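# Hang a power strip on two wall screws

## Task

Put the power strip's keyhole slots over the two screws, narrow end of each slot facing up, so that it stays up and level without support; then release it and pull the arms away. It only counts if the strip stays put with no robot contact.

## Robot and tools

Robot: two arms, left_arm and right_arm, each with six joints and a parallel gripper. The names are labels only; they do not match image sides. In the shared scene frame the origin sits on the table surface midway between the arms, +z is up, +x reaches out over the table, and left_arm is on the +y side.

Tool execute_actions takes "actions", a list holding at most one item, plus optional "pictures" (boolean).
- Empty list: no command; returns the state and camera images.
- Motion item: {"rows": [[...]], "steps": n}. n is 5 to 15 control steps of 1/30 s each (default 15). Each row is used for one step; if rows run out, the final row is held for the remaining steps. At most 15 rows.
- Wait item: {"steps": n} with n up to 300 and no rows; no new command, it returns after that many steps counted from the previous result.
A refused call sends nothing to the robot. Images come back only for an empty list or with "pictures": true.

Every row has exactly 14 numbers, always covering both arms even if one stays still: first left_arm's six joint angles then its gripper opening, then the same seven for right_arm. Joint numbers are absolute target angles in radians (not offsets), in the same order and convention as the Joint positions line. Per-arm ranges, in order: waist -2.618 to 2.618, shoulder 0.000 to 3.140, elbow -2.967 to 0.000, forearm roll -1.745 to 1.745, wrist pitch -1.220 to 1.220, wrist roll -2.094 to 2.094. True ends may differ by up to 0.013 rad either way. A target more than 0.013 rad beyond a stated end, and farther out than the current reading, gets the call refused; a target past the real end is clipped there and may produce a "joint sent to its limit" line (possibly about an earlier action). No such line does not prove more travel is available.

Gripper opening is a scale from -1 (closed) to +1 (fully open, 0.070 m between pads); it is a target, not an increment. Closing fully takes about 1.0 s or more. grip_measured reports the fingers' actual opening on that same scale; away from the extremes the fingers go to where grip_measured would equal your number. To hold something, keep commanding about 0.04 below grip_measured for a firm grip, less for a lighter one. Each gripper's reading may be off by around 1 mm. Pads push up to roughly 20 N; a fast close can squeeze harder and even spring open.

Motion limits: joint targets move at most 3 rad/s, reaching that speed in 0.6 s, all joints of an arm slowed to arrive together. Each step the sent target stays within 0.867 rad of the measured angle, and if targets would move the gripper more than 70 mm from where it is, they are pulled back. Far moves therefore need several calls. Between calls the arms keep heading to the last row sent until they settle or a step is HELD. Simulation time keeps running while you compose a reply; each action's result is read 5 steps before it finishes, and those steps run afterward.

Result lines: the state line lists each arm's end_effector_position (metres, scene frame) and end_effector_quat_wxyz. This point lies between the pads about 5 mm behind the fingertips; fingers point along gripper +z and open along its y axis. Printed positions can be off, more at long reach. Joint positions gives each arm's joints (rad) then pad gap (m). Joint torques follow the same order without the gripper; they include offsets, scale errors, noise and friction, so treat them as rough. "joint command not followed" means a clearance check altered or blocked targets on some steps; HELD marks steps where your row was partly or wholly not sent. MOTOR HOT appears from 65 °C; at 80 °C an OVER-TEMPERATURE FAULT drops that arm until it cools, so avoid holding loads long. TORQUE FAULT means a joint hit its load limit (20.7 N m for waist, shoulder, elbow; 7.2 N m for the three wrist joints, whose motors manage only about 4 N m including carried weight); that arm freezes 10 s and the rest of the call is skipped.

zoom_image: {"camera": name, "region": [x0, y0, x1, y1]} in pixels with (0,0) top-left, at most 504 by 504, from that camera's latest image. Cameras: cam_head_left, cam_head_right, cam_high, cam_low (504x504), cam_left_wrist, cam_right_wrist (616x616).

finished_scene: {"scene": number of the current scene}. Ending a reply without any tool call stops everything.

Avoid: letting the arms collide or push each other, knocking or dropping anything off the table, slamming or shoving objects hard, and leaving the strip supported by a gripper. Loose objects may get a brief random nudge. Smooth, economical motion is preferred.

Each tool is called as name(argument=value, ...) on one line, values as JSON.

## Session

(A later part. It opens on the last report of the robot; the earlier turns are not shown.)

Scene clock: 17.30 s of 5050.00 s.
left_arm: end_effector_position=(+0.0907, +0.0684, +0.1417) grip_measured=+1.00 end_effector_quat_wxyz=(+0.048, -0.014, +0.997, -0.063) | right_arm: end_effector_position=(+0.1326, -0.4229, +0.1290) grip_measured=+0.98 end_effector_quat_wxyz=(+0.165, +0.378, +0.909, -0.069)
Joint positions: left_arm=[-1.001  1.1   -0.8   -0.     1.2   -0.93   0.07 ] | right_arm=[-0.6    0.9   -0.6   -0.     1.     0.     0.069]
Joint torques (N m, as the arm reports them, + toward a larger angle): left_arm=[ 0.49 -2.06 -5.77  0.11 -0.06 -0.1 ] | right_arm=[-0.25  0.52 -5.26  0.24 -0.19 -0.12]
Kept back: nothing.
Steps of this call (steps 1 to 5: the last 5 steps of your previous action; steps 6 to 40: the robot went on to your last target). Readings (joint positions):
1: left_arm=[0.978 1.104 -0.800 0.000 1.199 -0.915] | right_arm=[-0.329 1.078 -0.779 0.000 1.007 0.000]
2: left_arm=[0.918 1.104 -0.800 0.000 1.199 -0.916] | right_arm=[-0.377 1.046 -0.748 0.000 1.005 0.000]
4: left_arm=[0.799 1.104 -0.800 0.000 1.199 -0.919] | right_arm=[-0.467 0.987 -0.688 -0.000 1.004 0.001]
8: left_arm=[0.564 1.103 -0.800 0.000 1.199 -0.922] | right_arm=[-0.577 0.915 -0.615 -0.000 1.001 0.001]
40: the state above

execute_actions(actions=[{"rows": [[-1.0,2.22,-1.98,0,1.21,-0.93,1,-0.6,0.9,-0.6,0,1.0,0,1]], "steps": 15}])

execute_actions(actions=[{"steps": 30}], pictures=true)

Scene clock: 18.03 s of 5050.00 s.
left_arm: end_effector_position=(+0.1358, +0.0119, +0.1577) grip_measured=+1.00 end_effector_quat_wxyz=(+0.048, -0.015, +0.997, -0.063) | right_arm: end_effector_position=(+0.1325, -0.4229, +0.1290) grip_measured=+0.98 end_effector_quat_wxyz=(+0.164, +0.378, +0.909, -0.068)
Joint positions: left_arm=[-1.     1.359 -1.062 -0.     1.203 -0.93   0.07 ] | right_arm=[-0.6    0.9   -0.6   -0.     1.    -0.     0.069]
Joint torques (N m, as the arm reports them, + toward a larger angle): left_arm=[-0.66 -2.26 -6.5   0.19 -0.16 -0.08] | right_arm=[-0.28  0.52 -5.3   0.31 -0.11 -0.11]
Steps of this call (steps 1 to 12: the robot went on to your last target; steps 13 to 22: the first 10 steps of this action). Readings (joint positions):
13: left_arm=[-1.000 1.100 -0.800 -0.000 1.200 -0.930] | right_arm=[-0.600 0.900 -0.600 -0.000 1.000 -0.000]
14: left_arm=[-1.000 1.105 -0.806 -0.000 1.201 -0.930] | right_arm=[-0.600 0.900 -0.600 -0.000 1.000 -0.000]
16: left_arm=[-1.000 1.135 -0.836 -0.000 1.201 -0.930] | right_arm=[-0.600 0.900 -0.600 -0.000 1.000 -0.000]
20: left_arm=[-1.000 1.264 -0.967 -0.000 1.202 -0.930] | right_arm=[-0.600 0.900 -0.600 -0.000 1.000 -0.000]
22: the state above

Scene clock: 19.03 s of 5050.00 s.
left_arm: end_effector_position=(+0.2817, -0.1725, +0.0912) grip_measured=+1.00 end_effector_quat_wxyz=(+0.063, -0.014, +0.995, -0.082) | right_arm: end_effector_position=(+0.1325, -0.4229, +0.1290) grip_measured=+0.98 end_effector_quat_wxyz=(+0.164, +0.378, +0.909, -0.068)
Joint positions: left_arm=[-1.    2.22 -1.98 -0.    1.21 -0.93  0.07] | right_arm=[-0.6    0.9   -0.6    0.     1.    -0.     0.069]
Joint torques (N m, as the arm reports them, + toward a larger angle): left_arm=[-1.24 -8.94 -6.34  0.25 -0.17 -0.05] | right_arm=[-0.28  0.52 -5.26  0.3  -0.12 -0.11]
Kept back: nothing.
Steps of this call (steps 1 to 5: the last 5 steps of your previous action; steps 6 to 30: the robot went on to your last target). Readings (joint positions):
1: left_arm=[-1.000 1.407 -1.111 -0.000 1.203 -0.930] | right_arm=[-0.600 0.900 -0.600 -0.000 1.000 -0.000]
2: left_arm=[-1.000 1.453 -1.158 -0.000 1.203 -0.930] | right_arm=[-0.600 0.900 -0.600 -0.000 1.000 -0.000]
4: left_arm=[-1.000 1.543 -1.253 -0.000 1.204 -0.930] | right_arm=[-0.600 0.900 -0.600 -0.000 1.000 -0.000]
8: left_arm=[-1.000 1.722 -1.445 -0.000 1.205 -0.930] | right_arm=[-0.600 0.900 -0.600 -0.000 1.000 -0.000]
30: the state above

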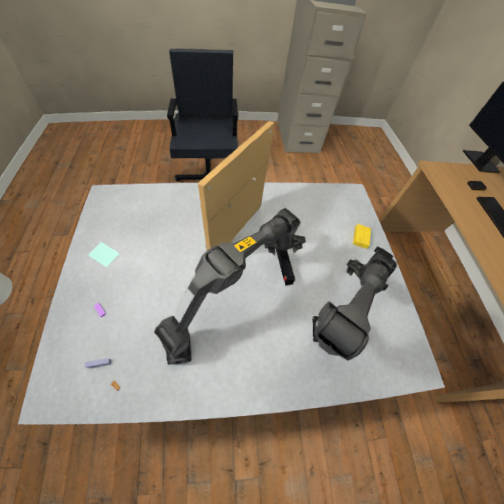

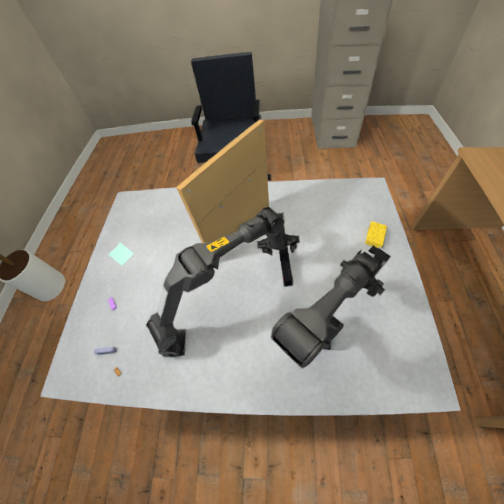

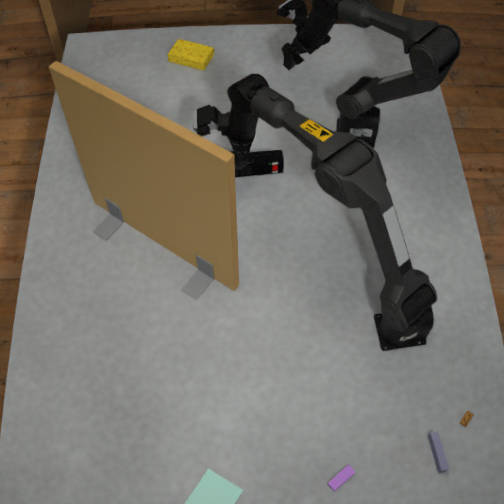

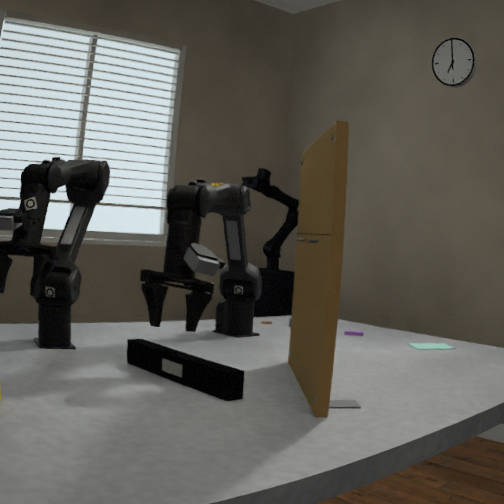

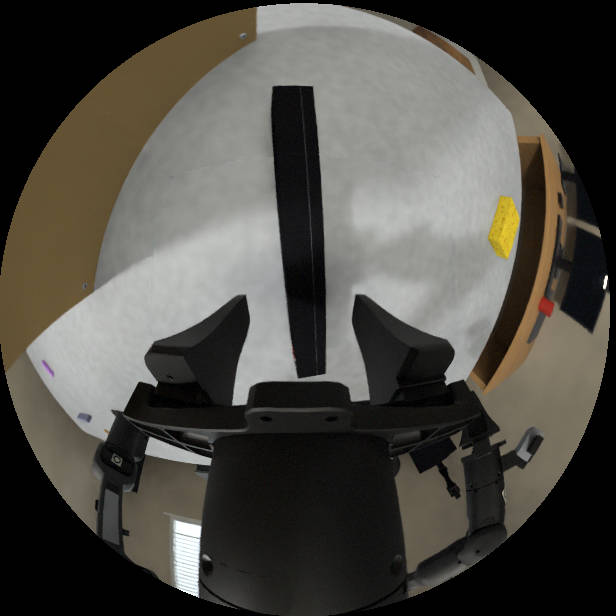

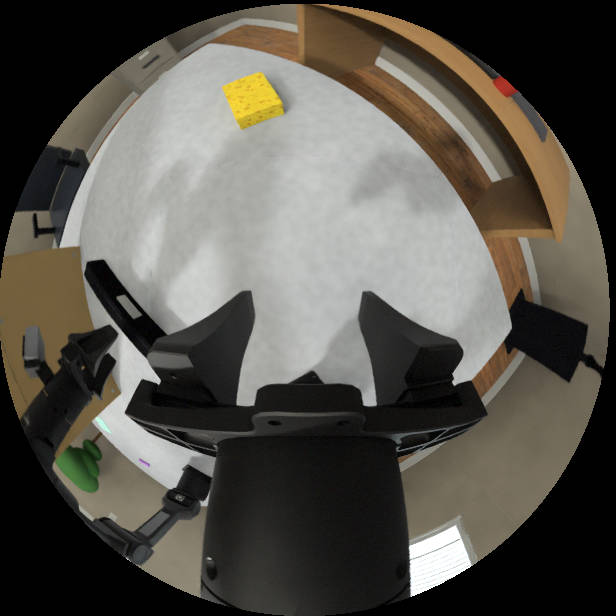

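execute_actions(actions=[{"rows": [[-1.009,2.36,-2.032,0,1.21,-0.98,1,-0.6,0.9,-0.6,0,1.0,0,1]], "steps": 15}])

execute_actions(actions=[{"steps": 12}], pictures=true)

Scene clock: 20.00 s of 5050.00 s.
left_arm: end_effector_position=(+0.2802, -0.1782, +0.0321) grip_measured=+1.00 end_effector_quat_wxyz=(+0.033, -0.035, +0.998, -0.045) | right_arm: end_effector_position=(+0.1325, -0.4229, +0.1290) grip_measured=+0.98 end_effector_quat_wxyz=(+0.164, +0.378, +0.909, -0.068)
Joint positions: left_arm=[-1.009  2.366 -2.03   0.     1.21  -0.981  0.07 ] | right_arm=[-0.6    0.9   -0.6    0.     1.    -0.     0.069]
Joint torques (N m, as the arm reports them, + toward a larger angle): left_arm=[ -1.32 -11.36  -8.13   0.18  -0.11   0.01] | right_arm=[-0.27  0.51 -5.28  0.31 -0.11 -0.12]
Steps of this call (steps 1 to 15: the robot went on to your last target; steps 16 to 19: nothing new was sent; steps 20 to 29: the first 10 steps of this action). Readings (joint positions):
20: left_arm=[-1.000 2.220 -1.980 0.000 1.210 -0.930] | right_arm=[-0.600 0.900 -0.600 0.000 1.000 -0.000]
21: left_arm=[-1.000 2.224 -1.983 0.000 1.210 -0.932] | right_arm=[-0.600 0.900 -0.600 0.000 1.000 -0.000]
23: left_arm=[-1.002 2.253 -1.995 0.000 1.210 -0.943] | right_arm=[-0.600 0.900 -0.600 0.000 1.000 -0.000]
27: left_arm=[-1.008 2.350 -2.025 0.000 1.210 -0.976] | right_arm=[-0.600 0.900 -0.600 0.000 1.000 -0.000]
29: the state above

Scene clock: 20.40 s of 5050.00 s.
left_arm: end_effector_position=(+0.2809, -0.1791, +0.0359) grip_measured=+1.00 end_effector_quat_wxyz=(+0.035, -0.035, +0.998, -0.049) | right_arm: end_effector_position=(+0.1325, -0.4229, +0.1290) grip_measured=+0.98 end_effector_quat_wxyz=(+0.164, +0.378, +0.909, -0.068)
Joint positions: left_arm=[-1.009  2.36  -2.032  0.     1.21  -0.98   0.07 ] | right_arm=[-0.6    0.9   -0.6    0.     1.    -0.     0.069]
Joint torques (N m, as the arm reports them, + toward a larger angle): left_arm=[-0.38 -9.48 -6.55  0.11 -0.01  0.05] | right_arm=[-0.27  0.49 -5.28  0.3  -0.11 -0.12]
Kept back: nothing.
Steps of this call (steps 1 to 5: the last 5 steps of your previous action; steps 6 to 12: the robot went on to your last target). Readings (joint positions):
1: left_arm=[-1.009 2.366 -2.031 0.000 1.210 -0.981] | right_arm=[-0.600 0.900 -0.600 0.000 1.000 -0.000]
2: left_arm=[-1.009 2.364 -2.032 0.000 1.210 -0.981] | right_arm=[-0.600 0.900 -0.600 0.000 1.000 -0.000]
4: left_arm=[-1.009 2.362 -2.032 0.000 1.210 -0.981] | right_arm=[-0.600 0.900 -0.600 0.000 1.000 -0.000]
8: left_arm=[-1.009 2.360 -2.032 0.000 1.210 -0.980] | right_arm=[-0.600 0.900 -0.600 0.000 1.000 -0.000]
12: the state above

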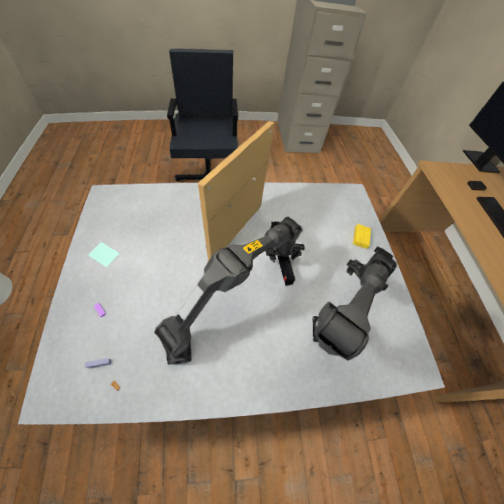

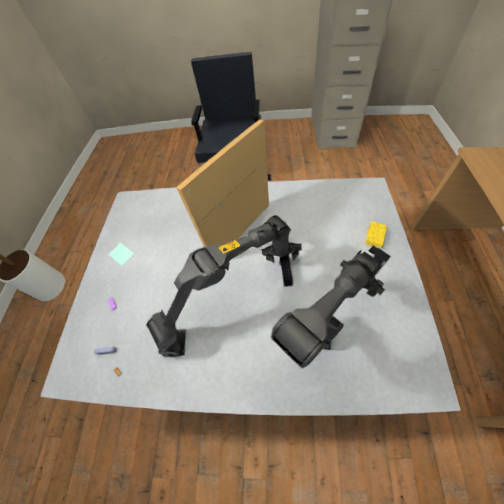

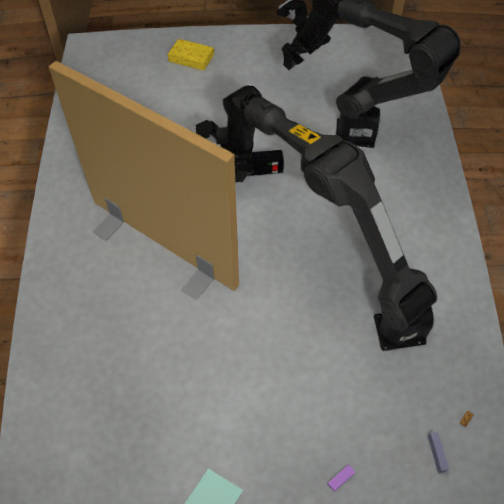

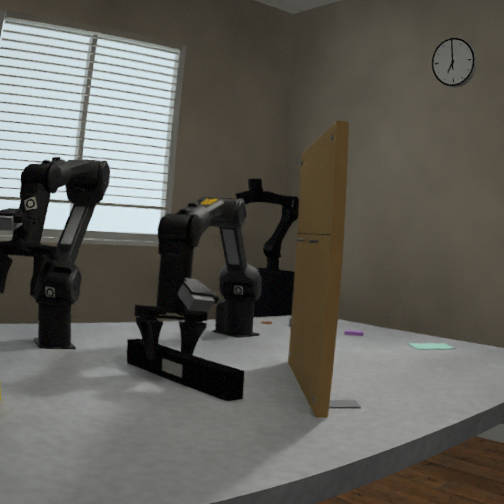

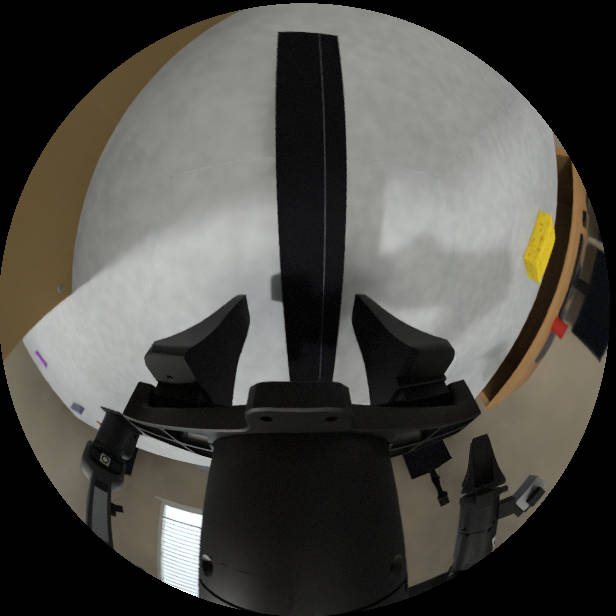

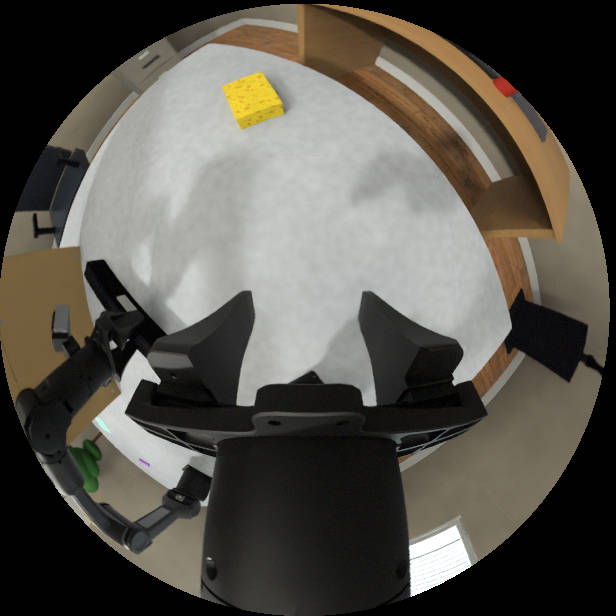

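execute_actions(actions=[{"rows": [[-1.024,2.372,-2.036,0,1.21,-0.995,0.8,-0.6,0.9,-0.6,0,1.0,0,1],[-1.024,2.372,-2.036,0,1.21,-0.995,0.7,-0.6,0.9,-0.6,0,1.0,0,1],[-1.024,2.372,-2.036,0,1.21,-0.995,0.6,-0.6,0.9,-0.6,0,1.0,0,1],[-1.024,2.372,-2.036,0,1.21,-0.995,0.5,-0.6,0.9,-0.6,0,1.0,0,1],[-1.024,2.372,-2.036,0,1.21,-0.995,0.4,-0.6,0.9,-0.6,0,1.0,0,1],[-1.024,2.372,-2.036,0,1.21,-0.995,0.3,-0.6,0.9,-0.6,0,1.0,0,1],[-1.024,2.372,-2.036,0,1.21,-0.995,0.2,-0.6,0.9,-0.6,0,1.0,0,1],[-1.024,2.372,-2.036,0,1.21,-0.995,0.1,-0.6,0.9,-0.6,0,1.0,0,1]], "steps": 15}])

execute_actions(actions=[{"rows": [[-1.024,2.372,-2.036,0,1.21,-0.995,0.08,-0.6,0.9,-0.6,0,1.0,0,1],[-1.024,2.372,-2.036,0,1.21,-0.995,0.06,-0.6,0.9,-0.6,0,1.0,0,1],[-1.024,2.372,-2.036,0,1.21,-0.995,0.04,-0.6,0.9,-0.6,0,1.0,0,1],[-1.024,2.372,-2.036,0,1.21,-0.995,0.02,-0.6,0.9,-0.6,0,1.0,0,1],[-1.024,2.372,-2.036,0,1.21,-0.995,0.0,-0.6,0.9,-0.6,0,1.0,0,1],[-1.024,2.372,-2.036,0,1.21,-0.995,-0.02,-0.6,0.9,-0.6,0,1.0,0,1],[-1.024,2.372,-2.036,0,1.21,-0.995,-0.04,-0.6,0.9,-0.6,0,1.0,0,1],[-1.024,2.372,-2.036,0,1.21,-0.995,-0.06,-0.6,0.9,-0.6,0,1.0,0,1],[-1.024,2.372,-2.036,0,1.21,-0.995,-0.08,-0.6,0.9,-0.6,0,1.0,0,1],[-1.024,2.372,-2.036,0,1.21,-0.995,-0.10,-0.6,0.9,-0.6,0,1.0,0,1]], "steps": 15}])

execute_actions(actions=[{"steps": 10}])

Scene clock: 21.50 s of 5050.00 s.
left_arm: end_effector_position=(+0.2746, -0.1835, +0.0310) grip_measured=+0.34 end_effector_quat_wxyz=(+0.032, -0.035, +0.998, -0.046) | right_arm: end_effector_position=(+0.1325, -0.4229, +0.1290) grip_measured=+0.98 end_effector_quat_wxyz=(+0.164, +0.378, +0.909, -0.068)
Joint positions: left_arm=[-1.024  2.372 -2.035 -0.     1.21  -0.995  0.047] | right_arm=[-0.6    0.9   -0.6    0.     1.    -0.     0.069]
Joint torques (N m, as the arm reports them, + toward a larger angle): left_arm=[-0.13 -8.77 -7.2   0.25 -0.04  0.08] | right_arm=[-0.28  0.51 -5.32  0.3  -0.11 -0.11]
Steps of this call (steps 1 to 15: the robot went on to your last target; steps 16 to 23: nothing new was sent; steps 24 to 33: the first 10 steps of this action). Readings (joint positions):
24: left_arm=[-1.010 2.360 -2.032 0.000 1.210 -0.980] | right_arm=[-0.600 0.900 -0.600 0.000 1.000 -0.000]
25: left_arm=[-1.014 2.363 -2.033 0.000 1.210 -0.986] | right_arm=[-0.600 0.900 -0.600 0.000 1.000 -0.000]
27: left_arm=[-1.025 2.371 -2.035 -0.001 1.210 -0.996] | right_arm=[-0.600 0.900 -0.600 0.000 1.000 -0.000]
31: left_arm=[-1.025 2.372 -2.035 -0.001 1.210 -0.995] | right_arm=[-0.600 0.900 -0.600 0.000 1.000 -0.000]
33: the state above

Scene clock: 22.00 s of 5050.00 s.
left_arm: end_effector_position=(+0.2750, -0.1835, +0.0313) grip_measured=-0.07 end_effector_quat_wxyz=(+0.032, -0.035, +0.998, -0.046) | right_arm: end_effector_position=(+0.1325, -0.4229, +0.1290) grip_measured=+0.98 end_effector_quat_wxyz=(+0.164, +0.378, +0.909, -0.068)
Joint positions: left_arm=[-1.024  2.372 -2.036  0.     1.21  -0.995  0.033] | right_arm=[-0.6    0.9   -0.6    0.     1.    -0.     0.069]
Joint torques (N m, as the arm reports them, + toward a larger angle): left_arm=[-0.51 -8.42 -6.45  0.25 -0.05  0.08] | right_arm=[-0.27  0.53 -5.26  0.3  -0.12 -0.11]
Steps of this call (steps 1 to 5: the last 5 steps of your previous action; steps 6 to 15: the first 10 steps of this action). Readings (joint positions):
6: left_arm=[-1.024 2.372 -2.036 -0.000 1.210 -0.995] | right_arm=[-0.600 0.900 -0.600 0.000 1.000 -0.000]
7: left_arm=[-1.024 2.372 -2.036 -0.000 1.210 -0.995] | right_arm=[-0.600 0.900 -0.600 0.000 1.000 -0.000]
9: left_arm=[-1.024 2.372 -2.036 -0.000 1.210 -0.995] | right_arm=[-0.600 0.900 -0.600 0.000 1.000 -0.000]
13: left_arm=[-1.024 2.372 -2.036 -0.000 1.210 -0.995] | right_arm=[-0.600 0.900 -0.600 0.000 1.000 -0.000]
15: the state above

Scene clock: 22.33 s of 5050.00 s.
left_arm: end_effector_position=(+0.2750, -0.1835, +0.0313) grip_measured=-0.07 end_effector_quat_wxyz=(+0.032, -0.035, +0.998, -0.046) | right_arm: end_effector_position=(+0.1325, -0.4229, +0.1290) grip_measured=+0.98 end_effector_quat_wxyz=(+0.164, +0.378, +0.909, -0.068)
Joint positions: left_arm=[-1.024  2.372 -2.036  0.     1.21  -0.995  0.033] | right_arm=[-0.6    0.9   -0.6    0.     1.    -0.     0.069]
Joint torques (N m, as the arm reports them, + toward a larger angle): left_arm=[-0.26 -8.12 -6.03  0.22 -0.1   0.08] | right_arm=[-0.3   0.53 -5.29  0.3  -0.12 -0.11]
Kept back: nothing.
Steps of this call (steps 1 to 5: the last 5 steps of your previous action; steps 6 to 10: the robot went on to your last target). Readings (joint positions):
1: left_arm=[-1.024 2.372 -2.036 0.000 1.210 -0.995] | right_arm=[-0.600 0.900 -0.600 0.000 1.000 -0.000]
2: left_arm=[-1.024 2.372 -2.036 0.000 1.210 -0.995] | right_arm=[-0.600 0.900 -0.600 0.000 1.000 -0.000]
4: left_arm=[-1.024 2.372 -2.036 0.000 1.210 -0.995] | right_arm=[-0.600 0.900 -0.600 0.000 1.000 -0.000]
8: left_arm=[-1.024 2.372 -2.036 0.000 1.210 -0.995] | right_arm=[-0.600 0.900 -0.600 0.000 1.000 -0.000]
10: the state above

execute_actions(actions=[{"rows": [[-1.024,2.372,-2.036,0,1.21,-0.995,-0.12,-0.6,0.9,-0.6,0,1.0,0,1],[-1.024,2.372,-2.036,0,1.21,-0.995,-0.12,-0.6,0.9,-0.6,0,1.0,0,1],[-1.024,2.372,-2.036,0,1.21,-0.995,-0.12,-0.6,0.9,-0.6,0,1.0,0,1],[-1.024,2.36,-2.03,0,1.21,-0.995,-0.12,-0.6,0.9,-0.6,0,1.0,0,1],[-1.024,2.345,-2.02,0,1.21,-0.995,-0.12,-0.6,0.9,-0.6,0,1.0,0,1],[-1.024,2.33,-2.01,0,1.21,-0.995,-0.12,-0.6,0.9,-0.6,0,1.0,0,1],[-1.024,2.31,-2.0,0,1.21,-0.995,-0.12,-0.6,0.9,-0.6,0,1.0,0,1],[-1.024,2.29,-1.99,0,1.21,-0.995,-0.12,-0.6,0.9,-0.6,0,1.0,0,1],[-1.024,2.27,-1.98,0,1.21,-0.995,-0.12,-0.6,0.9,-0.6,0,1.0,0,1],[-1.024,2.25,-1.97,0,1.21,-0.995,-0.12,-0.6,0.9,-0.6,0,1.0,0,1],[-1.024,2.23,-1.96,0,1.21,-0.995,-0.12,-0.6,0.9,-0.6,0,1.0,0,1],[-1.024,2.21,-1.95,0,1.21,-0.995,-0.12,-0.6,0.9,-0.6,0,1.0,0,1],[-1.024,2.19,-1.94,0,1.21,-0.995,-0.12,-0.6,0.9,-0.6,0,1.0,0,1],[-1.024,2.17,-1.93,0,1.21,-0.995,-0.12,-0.6,0.9,-0.6,0,1.0,0,1],[-1.024,2.15,-1.92,0,1.21,-0.995,-0.12,-0.6,0.9,-0.6,0,1.0,0,1]], "steps": 15}])

execute_actions(actions=[{"steps": 12}], pictures=true)

Scene clock: 23.10 s of 5050.00 s.
left_arm: end_effector_position=(+0.2708, -0.1779, +0.0585) grip_measured=-0.09 end_effector_quat_wxyz=(+0.041, -0.035, +0.997, -0.059) | right_arm: end_effector_position=(+0.1325, -0.4229, +0.1290) grip_measured=+0.98 end_effector_quat_wxyz=(+0.164, +0.378, +0.909, -0.068)
Joint positions: left_arm=[-1.024  2.288 -1.984 -0.     1.211 -0.995  0.032] | right_arm=[-0.6    0.9   -0.6    0.     1.    -0.     0.069]
Joint torques (N m, as the arm reports them, + toward a larger angle): left_arm=[ -0.47 -11.09  -7.38   0.16  -0.35   0.04] | right_arm=[-0.28  0.5  -5.27  0.3  -0.12 -0.11]
Steps of this call (steps 1 to 13: the robot went on to your last target; steps 14 to 23: the first 10 steps of this action). Readings (joint positions):
14: left_arm=[-1.024 2.372 -2.036 0.000 1.210 -0.995] | right_arm=[-0.600 0.900 -0.600 0.000 1.000 -0.000]
15: left_arm=[-1.024 2.372 -2.036 0.000 1.210 -0.995] | right_arm=[-0.600 0.900 -0.600 0.000 1.000 -0.000]
17: left_arm=[-1.024 2.371 -2.036 0.000 1.210 -0.995] | right_arm=[-0.600 0.900 -0.600 0.000 1.000 -0.000]
21: left_arm=[-1.024 2.327 -2.001 -0.000 1.211 -0.995] | right_arm=[-0.600 0.900 -0.600 0.000 1.000 -0.000]
23: the state above

Scene clock: 23.50 s of 5050.00 s.
left_arm: end_effector_position=(+0.2648, -0.1700, +0.1080) grip_measured=-0.09 end_effector_quat_wxyz=(+0.062, -0.035, +0.993, -0.089) | right_arm: end_effector_position=(+0.1325, -0.4229, +0.1290) grip_measured=+0.98 end_effector_quat_wxyz=(+0.164, +0.378, +0.909, -0.068)
Joint positions: left_arm=[-1.024  2.149 -1.919 -0.     1.21  -0.995  0.032] | right_arm=[-0.6    0.9   -0.6    0.     1.    -0.     0.069]
Joint torques (N m, as the arm reports them, + toward a larger angle): left_arm=[-0.67 -9.4  -7.96  0.33 -0.56  0.  ] | right_arm=[-0.28  0.51 -5.29  0.3  -0.12 -0.11]
Kept back: nothing.
Steps of this call (steps 1 to 5: the last 5 steps of your previous action; steps 6 to 12: the robot went on to your last target). Readings (joint positions):
1: left_arm=[-1.024 2.267 -1.975 -0.000 1.211 -0.995] | right_arm=[-0.600 0.900 -0.600 0.000 1.000 -0.000]
2: left_arm=[-1.024 2.247 -1.966 -0.000 1.211 -0.995] | right_arm=[-0.600 0.900 -0.600 0.000 1.000 -0.000]
4: left_arm=[-1.024 2.206 -1.947 -0.000 1.211 -0.995] | right_arm=[-0.600 0.900 -0.600 0.000 1.000 -0.000]
8: left_arm=[-1.024 2.146 -1.921 -0.000 1.211 -0.995] | right_arm=[-0.600 0.900 -0.600 0.000 1.000 -0.000]
12: the state above

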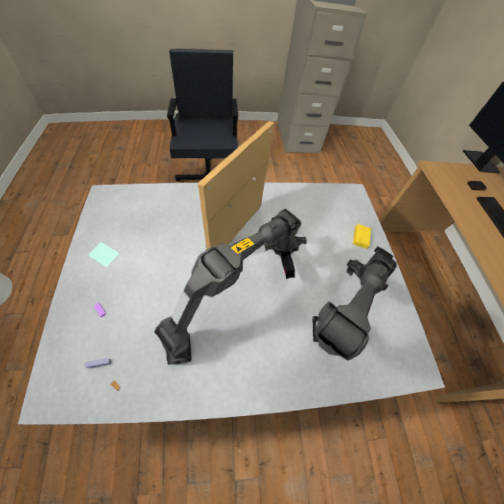

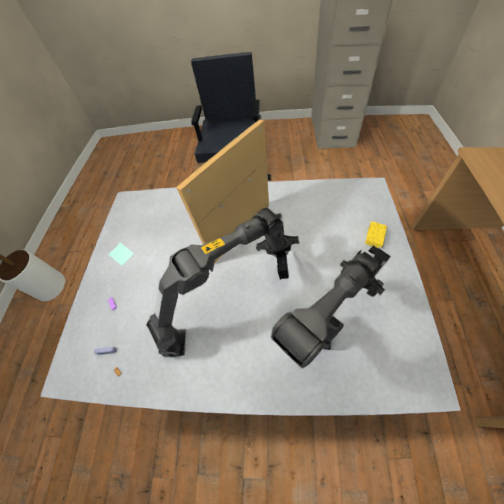

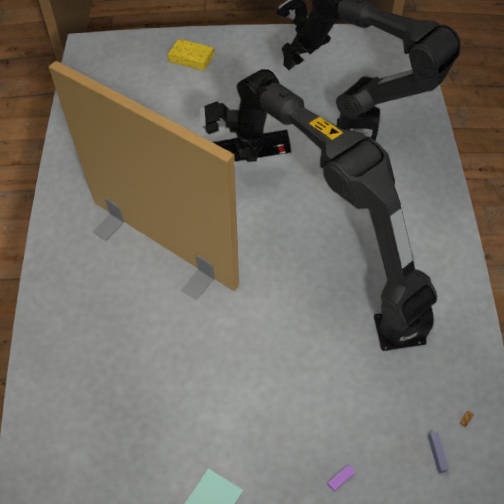

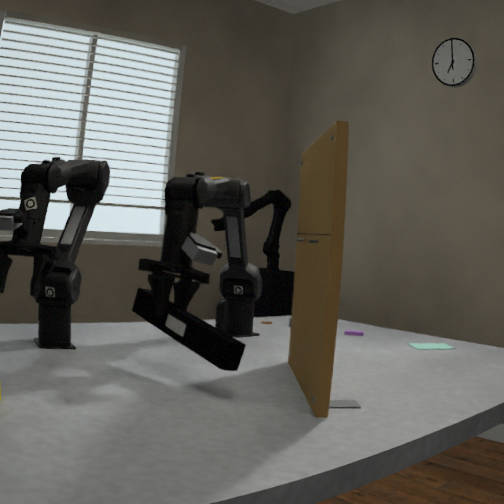

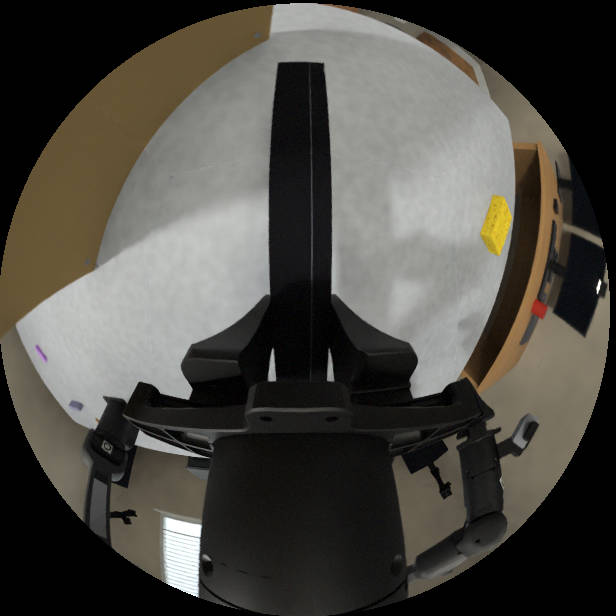

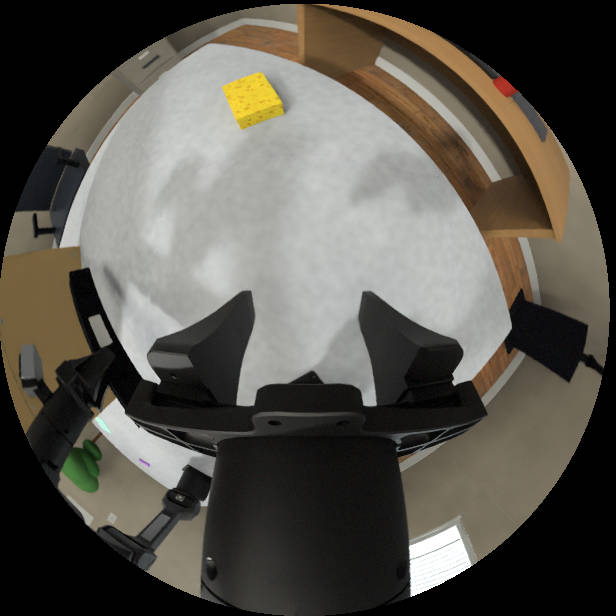

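execute_actions(actions=[{"rows": [[-1.03,2.13,-1.89,0,1.21,-1.0,-0.14,-0.6,0.9,-0.6,0,1.0,0,1],[-1.04,2.11,-1.86,0,1.21,-1.01,-0.14,-0.6,0.9,-0.6,0,1.0,0,1],[-1.05,2.09,-1.83,0,1.21,-1.02,-0.14,-0.6,0.9,-0.6,0,1.0,0,1],[-1.06,2.07,-1.80,0,1.21,-1.03,-0.14,-0.6,0.9,-0.6,0,1.0,0,1],[-1.07,2.05,-1.77,0,1.21,-1.04,-0.14,-0.6,0.9,-0.6,0,1.0,0,1],[-1.08,2.03,-1.74,0,1.21,-1.05,-0.14,-0.6,0.9,-0.6,0,1.0,0,1],[-1.09,2.01,-1.71,0,1.21,-1.06,-0.14,-0.6,0.9,-0.6,0,1.0,0,1],[-1.10,1.99,-1.68,0,1.21,-1.07,-0.14,-0.6,0.9,-0.6,0,1.0,0,1],[-1.105,1.97,-1.65,0,1.21,-1.08,-0.14,-0.6,0.9,-0.6,0,1.0,0,1],[-1.11,1.95,-1.62,0,1.21,-1.085,-0.14,-0.6,0.9,-0.6,0,1.0,0,1],[-1.115,1.93,-1.59,0,1.21,-1.09,-0.14,-0.6,0.9,-0.6,0,1.0,0,1],[-1.12,1.91,-1.56,0,1.21,-1.095,-0.14,-0.6,0.9,-0.6,0,1.0,0,1],[-1.128,1.896,-1.534,0,1.21,-1.10,-0.14,-0.6,0.9,-0.6,0,1.0,0,1]], "steps": 15}])

execute_actions(actions=[{"steps": 12}], pictures=true)

Scene clock: 24.80 s of 5050.00 s.
left_arm: end_effector_position=(+0.2109, -0.1464, +0.1114) grip_measured=-0.09 end_effector_quat_wxyz=(+0.037, -0.035, +0.997, -0.062) | right_arm: end_effector_position=(+0.1325, -0.4229, +0.1290) grip_measured=+0.98 end_effector_quat_wxyz=(+0.164, +0.378, +0.909, -0.068)
Joint positions: left_arm=[-1.09   2.005 -1.703 -0.001  1.21  -1.061  0.032] | right_arm=[-0.6    0.9   -0.6    0.     1.    -0.     0.069]
Joint torques (N m, as the arm reports them, + toward a larger angle): left_arm=[ 0.45 -9.28 -7.69  0.46 -0.27 -0.01] | right_arm=[-0.27  0.51 -5.29  0.3  -0.12 -0.12]
Steps of this call (steps 1 to 29: the robot went on to your last target; steps 30 to 39: the first 10 steps of this action). Readings (joint positions):
30: left_arm=[-1.024 2.150 -1.920 -0.000 1.210 -0.995] | right_arm=[-0.600 0.900 -0.600 0.000 1.000 -0.000]
31: left_arm=[-1.025 2.147 -1.914 0.000 1.209 -0.996] | right_arm=[-0.600 0.900 -0.600 0.000 1.000 -0.000]
33: left_arm=[-1.032 2.127 -1.883 0.001 1.209 -1.003] | right_arm=[-0.600 0.900 -0.600 0.000 1.000 -0.000]
37: left_arm=[-1.070 2.048 -1.765 0.001 1.210 -1.040] | right_arm=[-0.600 0.900 -0.600 0.000 1.000 -0.000]
39: the state above

Scene clock: 25.20 s of 5050.00 s.
left_arm: end_effector_position=(+0.1749, -0.1188, +0.1111) grip_measured=-0.09 end_effector_quat_wxyz=(+0.021, -0.035, +0.998, -0.039) | right_arm: end_effector_position=(+0.1325, -0.4229, +0.1290) grip_measured=+0.98 end_effector_quat_wxyz=(+0.164, +0.378, +0.909, -0.068)
Joint positions: left_arm=[-1.129  1.894 -1.534 -0.     1.21  -1.1    0.032] | right_arm=[-0.6    0.9   -0.6    0.     1.    -0.     0.069]
Joint torques (N m, as the arm reports them, + toward a larger angle): left_arm=[-0.45 -7.1  -8.85  0.45 -0.3   0.01] | right_arm=[-0.26  0.52 -5.27  0.3  -0.12 -0.11]
Kept back: nothing.
Steps of this call (steps 1 to 5: the last 5 steps of your previous action; steps 6 to 12: the robot went on to your last target). Readings (joint positions):
1: left_arm=[-1.098 1.985 -1.672 -0.001 1.210 -1.070] | right_arm=[-0.600 0.900 -0.600 0.000 1.000 -0.000]
2: left_arm=[-1.104 1.964 -1.642 -0.001 1.210 -1.077] | right_arm=[-0.600 0.900 -0.600 0.000 1.000 -0.000]
4: left_arm=[-1.116 1.926 -1.584 -0.000 1.210 -1.089] | right_arm=[-0.600 0.900 -0.600 0.000 1.000 -0.000]
8: left_arm=[-1.129 1.894 -1.533 -0.000 1.211 -1.100] | right_arm=[-0.600 0.900 -0.600 0.000 1.000 -0.000]
12: the state above

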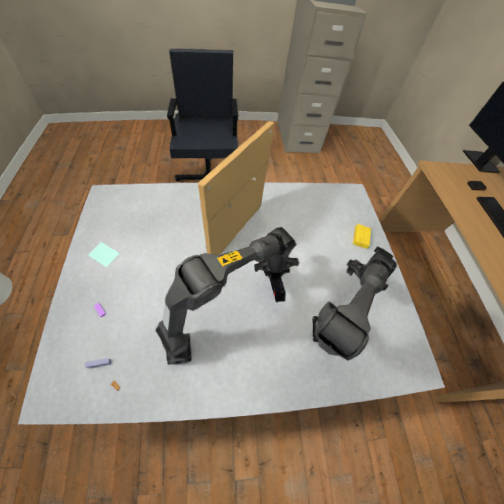

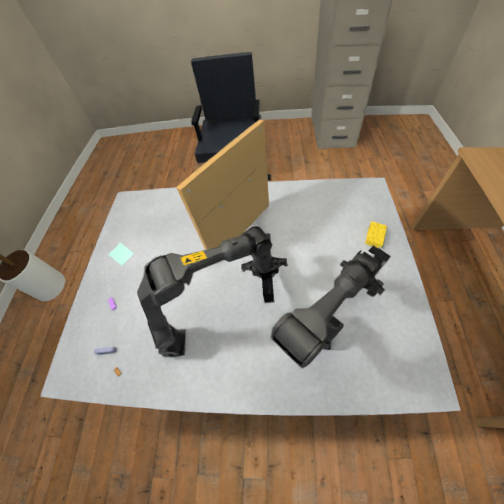

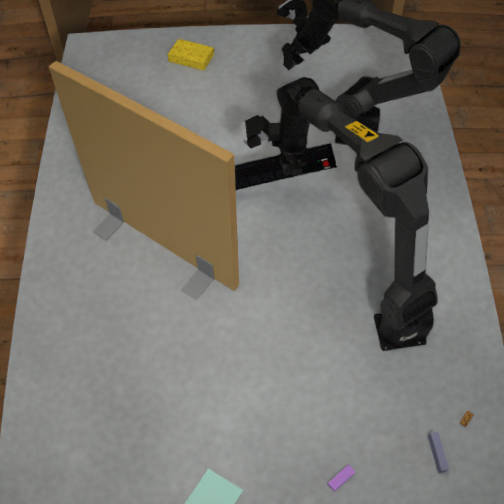

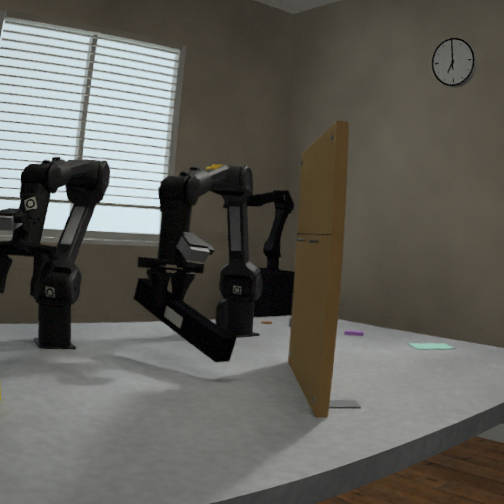

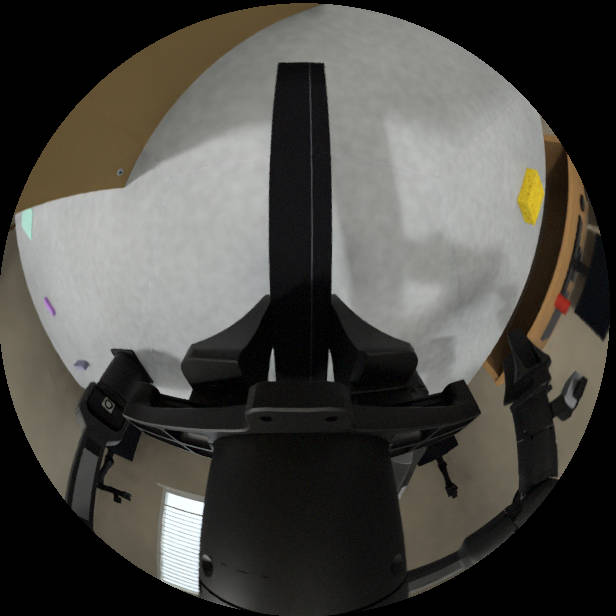

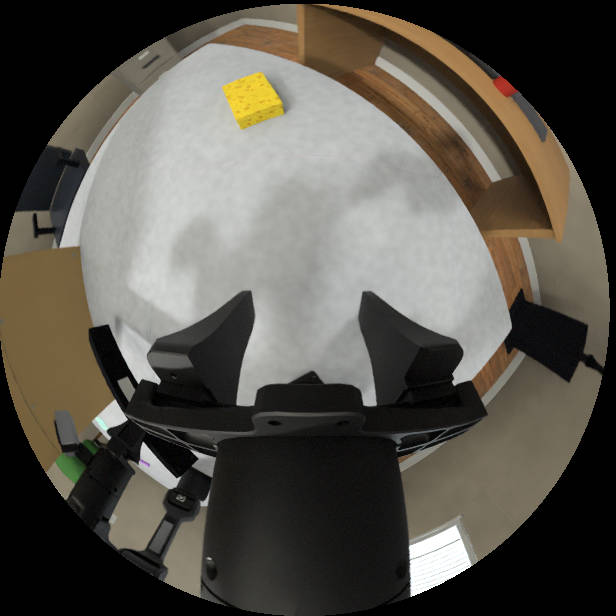

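execute_actions(actions=[{"rows": [[-1.2,1.45,-1.15,0,1.21,1.571,-0.14,-0.6,0.9,-0.6,0,1.0,0,1]], "steps": 15}])

execute_actions(actions=[{"steps": 40}], pictures=true)

Scene clock: 26.30 s of 5050.00 s.
left_arm: end_effector_position=(+0.1534, -0.0970, +0.1292) grip_measured=-0.09 end_effector_quat_wxyz=(+0.030, +0.107, +0.993, -0.042) | right_arm: end_effector_position=(+0.1325, -0.4229, +0.1290) grip_measured=+0.98 end_effector_quat_wxyz=(+0.164, +0.378, +0.909, -0.068)
Joint positions: left_arm=[-1.149  1.766 -1.421  0.     1.21  -0.834  0.032] | right_arm=[-0.6    0.9   -0.6    0.     1.    -0.     0.069]
Joint torques (N m, as the arm reports them, + toward a larger angle): left_arm=[-1.28 -8.38 -6.63  0.33 -0.13  0.39] | right_arm=[-0.26  0.5  -5.28  0.3  -0.12 -0.11]
Steps of this call (steps 1 to 23: the robot went on to your last target; steps 24 to 33: the first 10 steps of this action). Readings (joint positions):
24: left_arm=[-1.128 1.896 -1.534 0.000 1.210 -1.099] | right_arm=[-0.600 0.900 -0.600 0.000 1.000 -0.000]
25: left_arm=[-1.128 1.894 -1.532 0.000 1.210 -1.093] | right_arm=[-0.600 0.900 -0.600 0.000 1.000 -0.000]
27: left_arm=[-1.130 1.880 -1.518 0.000 1.210 -1.062] | right_arm=[-0.600 0.900 -0.600 0.000 1.000 -0.000]
31: left_arm=[-1.141 1.814 -1.462 0.000 1.210 -0.932] | right_arm=[-0.600 0.900 -0.600 0.000 1.000 -0.000]
33: the state above

Scene clock: 27.63 s of 5050.00 s.
left_arm: end_effector_position=(+0.1022, -0.0375, +0.1572) grip_measured=-0.09 end_effector_quat_wxyz=(+0.072, +0.970, +0.232, +0.017) | right_arm: end_effector_position=(+0.1325, -0.4229, +0.1290) grip_measured=+0.98 end_effector_quat_wxyz=(+0.164, +0.378, +0.909, -0.068)
Joint positions: left_arm=[-1.2    1.45  -1.15   0.     1.21   1.57   0.032] | right_arm=[-0.6    0.9   -0.6    0.     1.    -0.     0.069]
Joint torques (N m, as the arm reports them, + toward a larger angle): left_arm=[-1.24 -5.15 -7.43 -0.29 -0.32 -0.09] | right_arm=[-0.28  0.51 -5.28  0.29 -0.12 -0.11]
Kept back: nothing.
Steps of this call (steps 1 to 5: the last 5 steps of your previous action; steps 6 to 40: the robot went on to your last target). Readings (joint positions):
1: left_arm=[-1.153 1.739 -1.398 0.000 1.210 -0.777] | right_arm=[-0.600 0.900 -0.600 0.000 1.000 -0.000]
2: left_arm=[-1.158 1.710 -1.373 0.000 1.210 -0.714] | right_arm=[-0.600 0.900 -0.600 0.000 1.000 -0.000]
4: left_arm=[-1.167 1.653 -1.325 0.000 1.211 -0.572] | right_arm=[-0.600 0.900 -0.600 0.000 1.000 -0.000]
8: left_arm=[-1.180 1.571 -1.256 0.000 1.211 -0.223] | right_arm=[-0.600 0.900 -0.600 0.000 1.000 -0.000]
40: the state above

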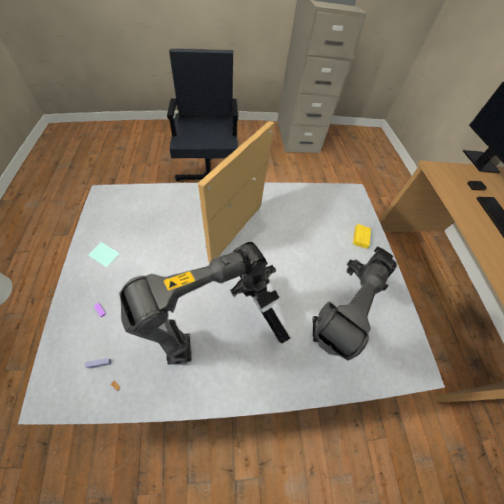

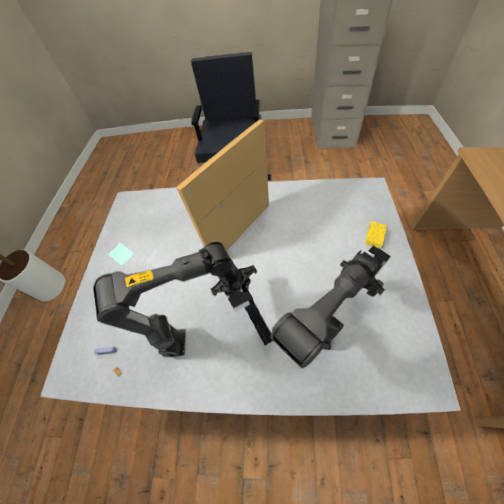

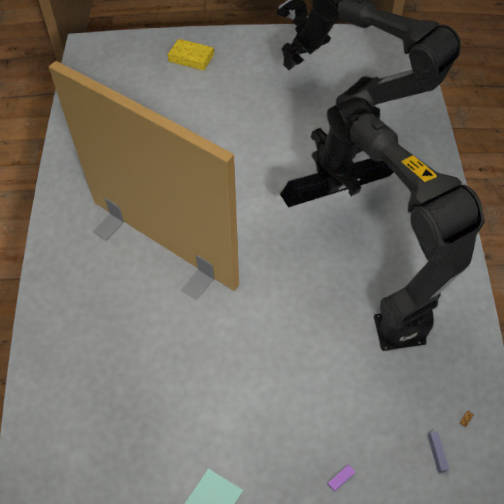

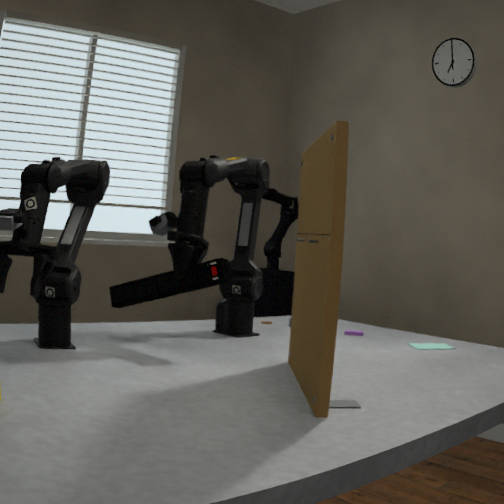

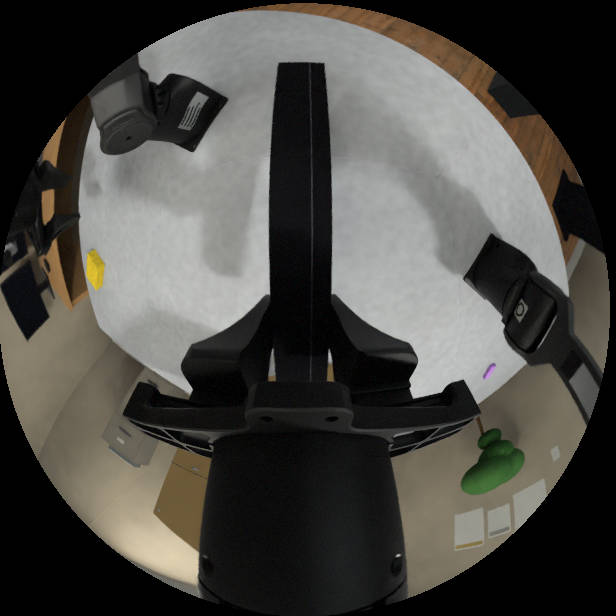

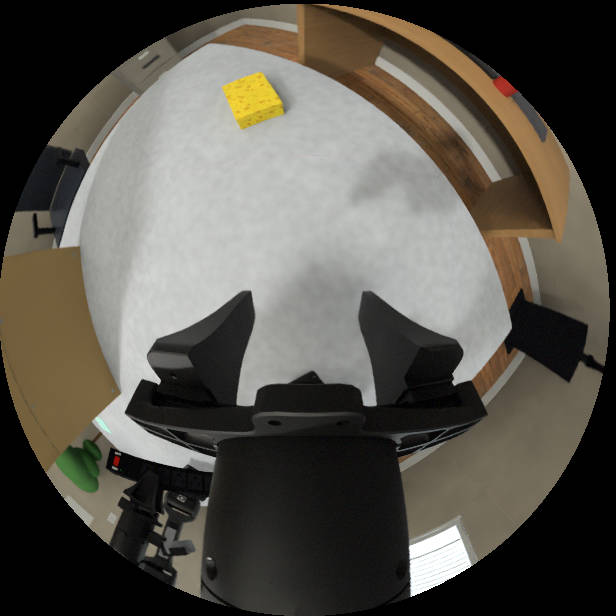

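zoom_image(camera="cam_high", region=[270, 140, 410, 220])

Region (270, 140, 410, 220) of cam_high's 504x504 image, scaled by 3.600, with more detail than that image has; it fills the top 288 rows of this view, and the rest is white.

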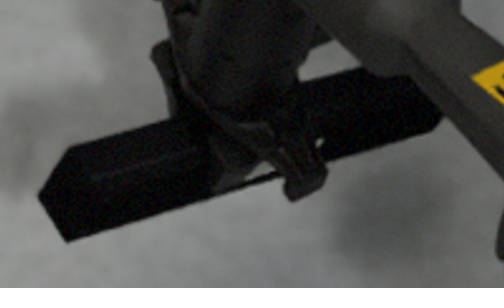

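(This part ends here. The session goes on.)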